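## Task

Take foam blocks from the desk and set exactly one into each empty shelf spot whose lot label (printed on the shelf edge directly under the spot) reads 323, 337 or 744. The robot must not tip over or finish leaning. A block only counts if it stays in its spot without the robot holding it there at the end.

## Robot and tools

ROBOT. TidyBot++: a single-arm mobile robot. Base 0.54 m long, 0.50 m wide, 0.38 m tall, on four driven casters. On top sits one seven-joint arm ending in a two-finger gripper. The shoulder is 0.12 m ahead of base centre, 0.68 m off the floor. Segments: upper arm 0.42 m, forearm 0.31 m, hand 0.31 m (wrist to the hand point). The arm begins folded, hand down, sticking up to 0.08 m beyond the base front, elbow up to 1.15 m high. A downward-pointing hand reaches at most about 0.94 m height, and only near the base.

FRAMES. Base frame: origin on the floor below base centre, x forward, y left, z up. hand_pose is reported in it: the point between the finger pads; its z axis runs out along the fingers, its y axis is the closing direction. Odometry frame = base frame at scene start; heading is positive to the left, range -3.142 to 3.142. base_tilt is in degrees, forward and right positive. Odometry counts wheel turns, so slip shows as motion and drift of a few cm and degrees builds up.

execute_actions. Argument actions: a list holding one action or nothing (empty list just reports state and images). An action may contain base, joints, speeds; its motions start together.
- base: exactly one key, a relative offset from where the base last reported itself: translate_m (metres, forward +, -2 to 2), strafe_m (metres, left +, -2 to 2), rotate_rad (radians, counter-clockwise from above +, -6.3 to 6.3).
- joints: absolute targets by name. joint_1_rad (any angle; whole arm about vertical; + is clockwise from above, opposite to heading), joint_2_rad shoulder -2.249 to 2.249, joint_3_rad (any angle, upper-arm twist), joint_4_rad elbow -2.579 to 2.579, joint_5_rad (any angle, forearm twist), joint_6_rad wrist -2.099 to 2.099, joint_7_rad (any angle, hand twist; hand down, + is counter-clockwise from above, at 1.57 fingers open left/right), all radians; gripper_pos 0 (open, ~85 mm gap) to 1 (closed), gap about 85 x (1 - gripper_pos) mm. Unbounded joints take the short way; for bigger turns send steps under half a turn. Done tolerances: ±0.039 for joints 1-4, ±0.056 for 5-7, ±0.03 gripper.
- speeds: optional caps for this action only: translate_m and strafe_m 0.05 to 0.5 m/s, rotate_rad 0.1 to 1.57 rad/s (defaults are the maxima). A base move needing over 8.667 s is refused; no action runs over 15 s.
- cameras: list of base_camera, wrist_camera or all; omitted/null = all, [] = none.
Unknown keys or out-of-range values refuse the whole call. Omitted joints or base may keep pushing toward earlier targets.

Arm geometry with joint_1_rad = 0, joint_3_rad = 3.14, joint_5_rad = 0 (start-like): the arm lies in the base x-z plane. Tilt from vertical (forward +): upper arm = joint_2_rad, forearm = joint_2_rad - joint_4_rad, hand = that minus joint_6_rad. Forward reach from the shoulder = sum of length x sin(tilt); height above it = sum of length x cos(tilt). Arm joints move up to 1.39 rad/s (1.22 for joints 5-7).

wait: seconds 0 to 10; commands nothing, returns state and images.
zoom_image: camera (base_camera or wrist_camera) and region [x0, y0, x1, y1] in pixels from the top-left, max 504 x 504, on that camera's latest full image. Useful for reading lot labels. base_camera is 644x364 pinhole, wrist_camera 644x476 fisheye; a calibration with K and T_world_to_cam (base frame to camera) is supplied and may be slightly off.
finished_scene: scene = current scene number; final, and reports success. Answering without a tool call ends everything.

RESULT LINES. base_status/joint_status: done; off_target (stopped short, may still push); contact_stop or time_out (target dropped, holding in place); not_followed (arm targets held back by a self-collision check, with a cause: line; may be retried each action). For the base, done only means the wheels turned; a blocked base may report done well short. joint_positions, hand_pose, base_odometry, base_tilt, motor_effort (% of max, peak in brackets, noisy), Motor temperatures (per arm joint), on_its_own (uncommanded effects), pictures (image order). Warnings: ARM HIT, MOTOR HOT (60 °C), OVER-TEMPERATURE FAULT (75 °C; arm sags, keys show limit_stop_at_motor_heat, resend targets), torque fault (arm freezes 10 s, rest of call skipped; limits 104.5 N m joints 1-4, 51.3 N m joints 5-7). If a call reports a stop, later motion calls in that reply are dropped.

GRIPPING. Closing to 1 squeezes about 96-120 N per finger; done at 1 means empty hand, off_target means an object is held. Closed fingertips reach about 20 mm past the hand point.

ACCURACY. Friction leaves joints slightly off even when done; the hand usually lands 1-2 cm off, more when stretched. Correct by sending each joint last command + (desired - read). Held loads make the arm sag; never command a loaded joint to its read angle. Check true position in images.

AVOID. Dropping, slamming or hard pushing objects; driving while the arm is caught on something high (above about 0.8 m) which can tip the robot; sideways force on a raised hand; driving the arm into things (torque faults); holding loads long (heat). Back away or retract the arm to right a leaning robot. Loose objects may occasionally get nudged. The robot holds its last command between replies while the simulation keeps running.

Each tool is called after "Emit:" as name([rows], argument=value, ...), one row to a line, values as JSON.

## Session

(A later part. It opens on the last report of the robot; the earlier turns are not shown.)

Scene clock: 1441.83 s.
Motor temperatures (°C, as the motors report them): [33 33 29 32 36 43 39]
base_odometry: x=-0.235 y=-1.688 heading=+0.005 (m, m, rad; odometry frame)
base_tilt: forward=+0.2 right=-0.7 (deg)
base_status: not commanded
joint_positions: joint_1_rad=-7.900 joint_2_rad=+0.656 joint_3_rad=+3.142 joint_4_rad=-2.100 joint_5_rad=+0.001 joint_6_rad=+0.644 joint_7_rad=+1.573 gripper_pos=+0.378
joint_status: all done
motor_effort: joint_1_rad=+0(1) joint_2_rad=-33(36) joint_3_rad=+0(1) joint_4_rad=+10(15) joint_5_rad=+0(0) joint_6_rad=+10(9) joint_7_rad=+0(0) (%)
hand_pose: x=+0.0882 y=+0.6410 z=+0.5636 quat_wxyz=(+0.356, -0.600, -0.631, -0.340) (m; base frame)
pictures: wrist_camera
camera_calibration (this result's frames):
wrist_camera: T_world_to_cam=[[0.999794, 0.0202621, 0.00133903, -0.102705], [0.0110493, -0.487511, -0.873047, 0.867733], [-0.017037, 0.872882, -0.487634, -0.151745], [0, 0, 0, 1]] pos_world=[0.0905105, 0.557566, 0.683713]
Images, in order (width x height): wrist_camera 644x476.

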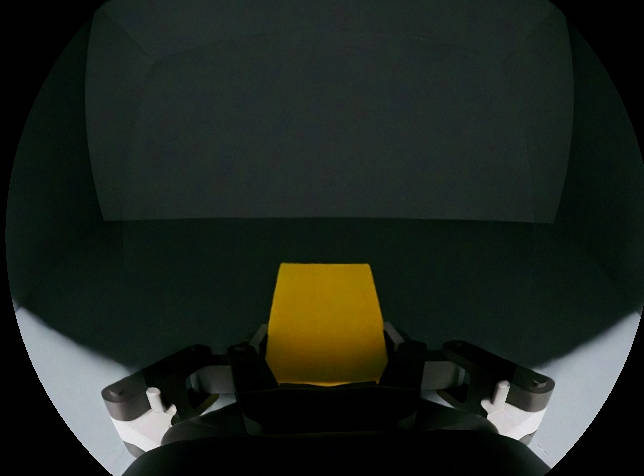

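Emit:
execute_actions([
  {"joints": {"joint_2_rad": 0.70}},
], cameras=["wrist_camera"])

Scene clock: 1448.77 s.
Motor temperatures (°C, as the motors report them): [33 33 29 32 36 43 39]
base_odometry: x=-0.235 y=-1.688 heading=+0.005 (m, m, rad; odometry frame)
base_tilt: forward=+0.2 right=-0.6 (deg)
base_status: not commanded
joint_positions: joint_1_rad=-7.900 joint_2_rad=+0.664 joint_3_rad=+3.142 joint_4_rad=-2.098 joint_5_rad=+0.001 joint_6_rad=+0.651 joint_7_rad=+1.573 gripper_pos=+0.378
joint_status: all done
motor_effort: joint_1_rad=+0(0) joint_2_rad=-30(34) joint_3_rad=+0(0) joint_4_rad=+10(10) joint_5_rad=+0(0) joint_6_rad=+8(9) joint_7_rad=+0(0) (%)
hand_pose: x=+0.0881 y=+0.6422 z=+0.5613 quat_wxyz=(+0.356, -0.600, -0.630, -0.341) (m; base frame)
pictures: wrist_camera
camera_calibration (this result's frames):
wrist_camera: T_world_to_cam=[[0.999794, 0.0202682, 0.0012888, -0.102642], [0.010981, -0.486107, -0.873831, 0.865864], [-0.0170845, 0.873664, -0.486229, -0.155197], [0, 0, 0, 1]] pos_world=[0.0904613, 0.558573, 0.68129]
Images, in order (width x height): wrist_camera 644x476.

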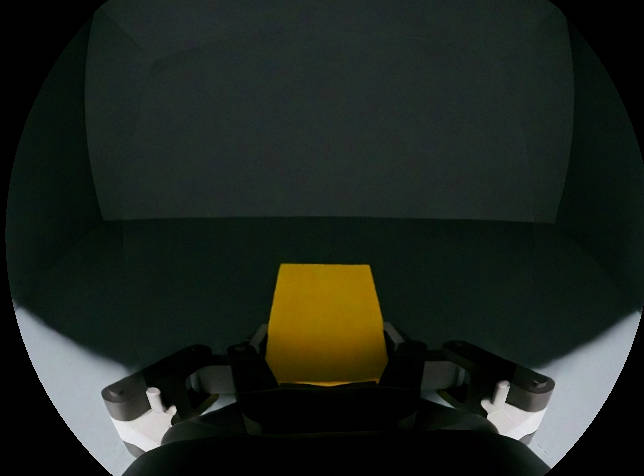

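Emit:
execute_actions([
  {"joints": {"joint_2_rad": 0.668, "gripper_pos": 0.0}},
], cameras=["wrist_camera"])

Scene clock: 1454.27 s.
Motor temperatures (°C, as the motors report them): [33 33 29 32 36 43 39]
base_odometry: x=-0.235 y=-1.688 heading=+0.005 (m, m, rad; odometry frame)
base_tilt: forward=+0.2 right=-0.6 (deg)
base_status: not commanded
joint_positions: joint_1_rad=-7.900 joint_2_rad=+0.664 joint_3_rad=+3.142 joint_4_rad=-2.097 joint_5_rad=+0.001 joint_6_rad=+0.651 joint_7_rad=+1.573 gripper_pos=+0.000
joint_status: all done
motor_effort: joint_1_rad=+0(0) joint_2_rad=-33(33) joint_3_rad=+0(0) joint_4_rad=+10(10) joint_5_rad=+0(0) joint_6_rad=+9(9) joint_7_rad=+0(0) (%)
hand_pose: x=+0.0881 y=+0.6424 z=+0.5617 quat_wxyz=(+0.356, -0.600, -0.630, -0.341) (m; base frame)
pictures: wrist_camera
camera_calibration (this result's frames):
wrist_camera: T_world_to_cam=[[0.999793, 0.0202951, 0.00126891, -0.102624], [0.0109632, -0.485419, -0.874213, 0.866096], [-0.0171263, 0.874046, -0.485541, -0.15586], [0, 0, 0, 1]] pos_world=[0.0904384, 0.558731, 0.681606]
Images, in order (width x height): wrist_camera 644x476.

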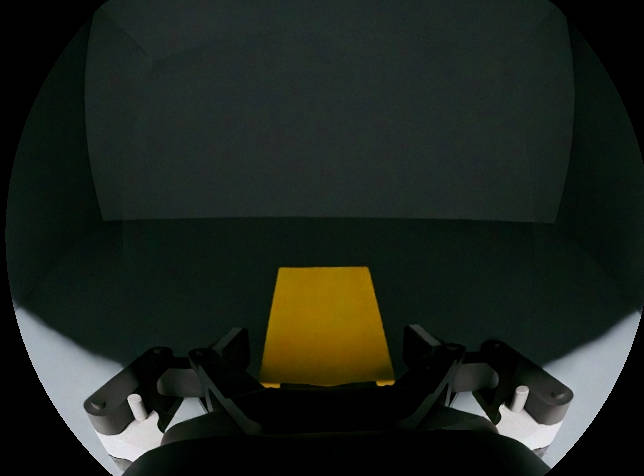

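Emit:
execute_actions([
  {"base": {"strafe_m": -0.18}, "joints": {"joint_2_rad": -0.512, "joint_4_rad": -2.212, "joint_6_rad": -0.345}},
], cameras=["wrist_camera"])

Scene clock: 1510.70 s.
Motor temperatures (°C, as the motors report them): [33 33 29 32 36 43 39]
base_odometry: x=-0.235 y=-1.868 heading=+0.005 (m, m, rad; odometry frame)
base_tilt: forward=+0.2 right=-0.6 (deg)
base_status: done
joint_positions: joint_1_rad=-7.900 joint_2_rad=-0.499 joint_3_rad=+3.142 joint_4_rad=-2.196 joint_5_rad=+0.001 joint_6_rad=-0.299 joint_7_rad=+1.573 gripper_pos=+0.000
joint_status: all done
motor_effort: joint_1_rad=+0(1) joint_2_rad=-4(36) joint_3_rad=+1(0) joint_4_rad=+20(21) joint_5_rad=+0(0) joint_6_rad=+9(9) joint_7_rad=+0(0) (%)
hand_pose: x=+0.0995 y=+0.3935 z=+0.8831 quat_wxyz=(+0.391, -0.579, -0.609, -0.375) (m; base frame)
pictures: wrist_camera
camera_calibration (this result's frames):
wrist_camera: T_world_to_cam=[[0.999799, 0.0200175, -0.000908412, -0.107396], [0.0068372, -0.383405, -0.923555, 1.02992], [-0.0188355, 0.923363, -0.383465, 0.108619], [0, 0, 0, 1]] pos_world=[0.102378, 0.296733, 0.992745]
Images, in order (width x height): wrist_camera 644x476.

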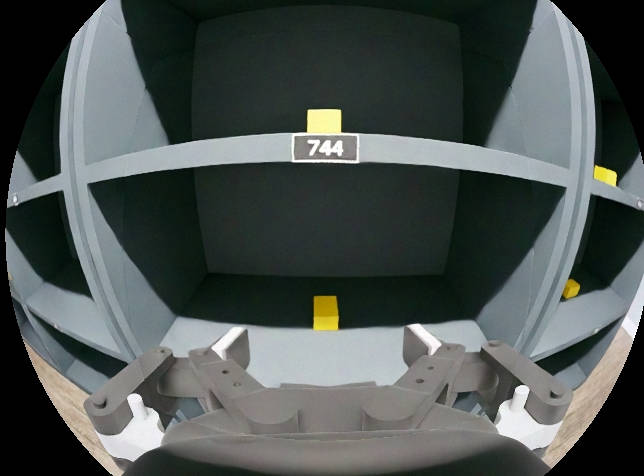

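Emit:
finished_scene(scene=1)

The scene is finished: the task was done.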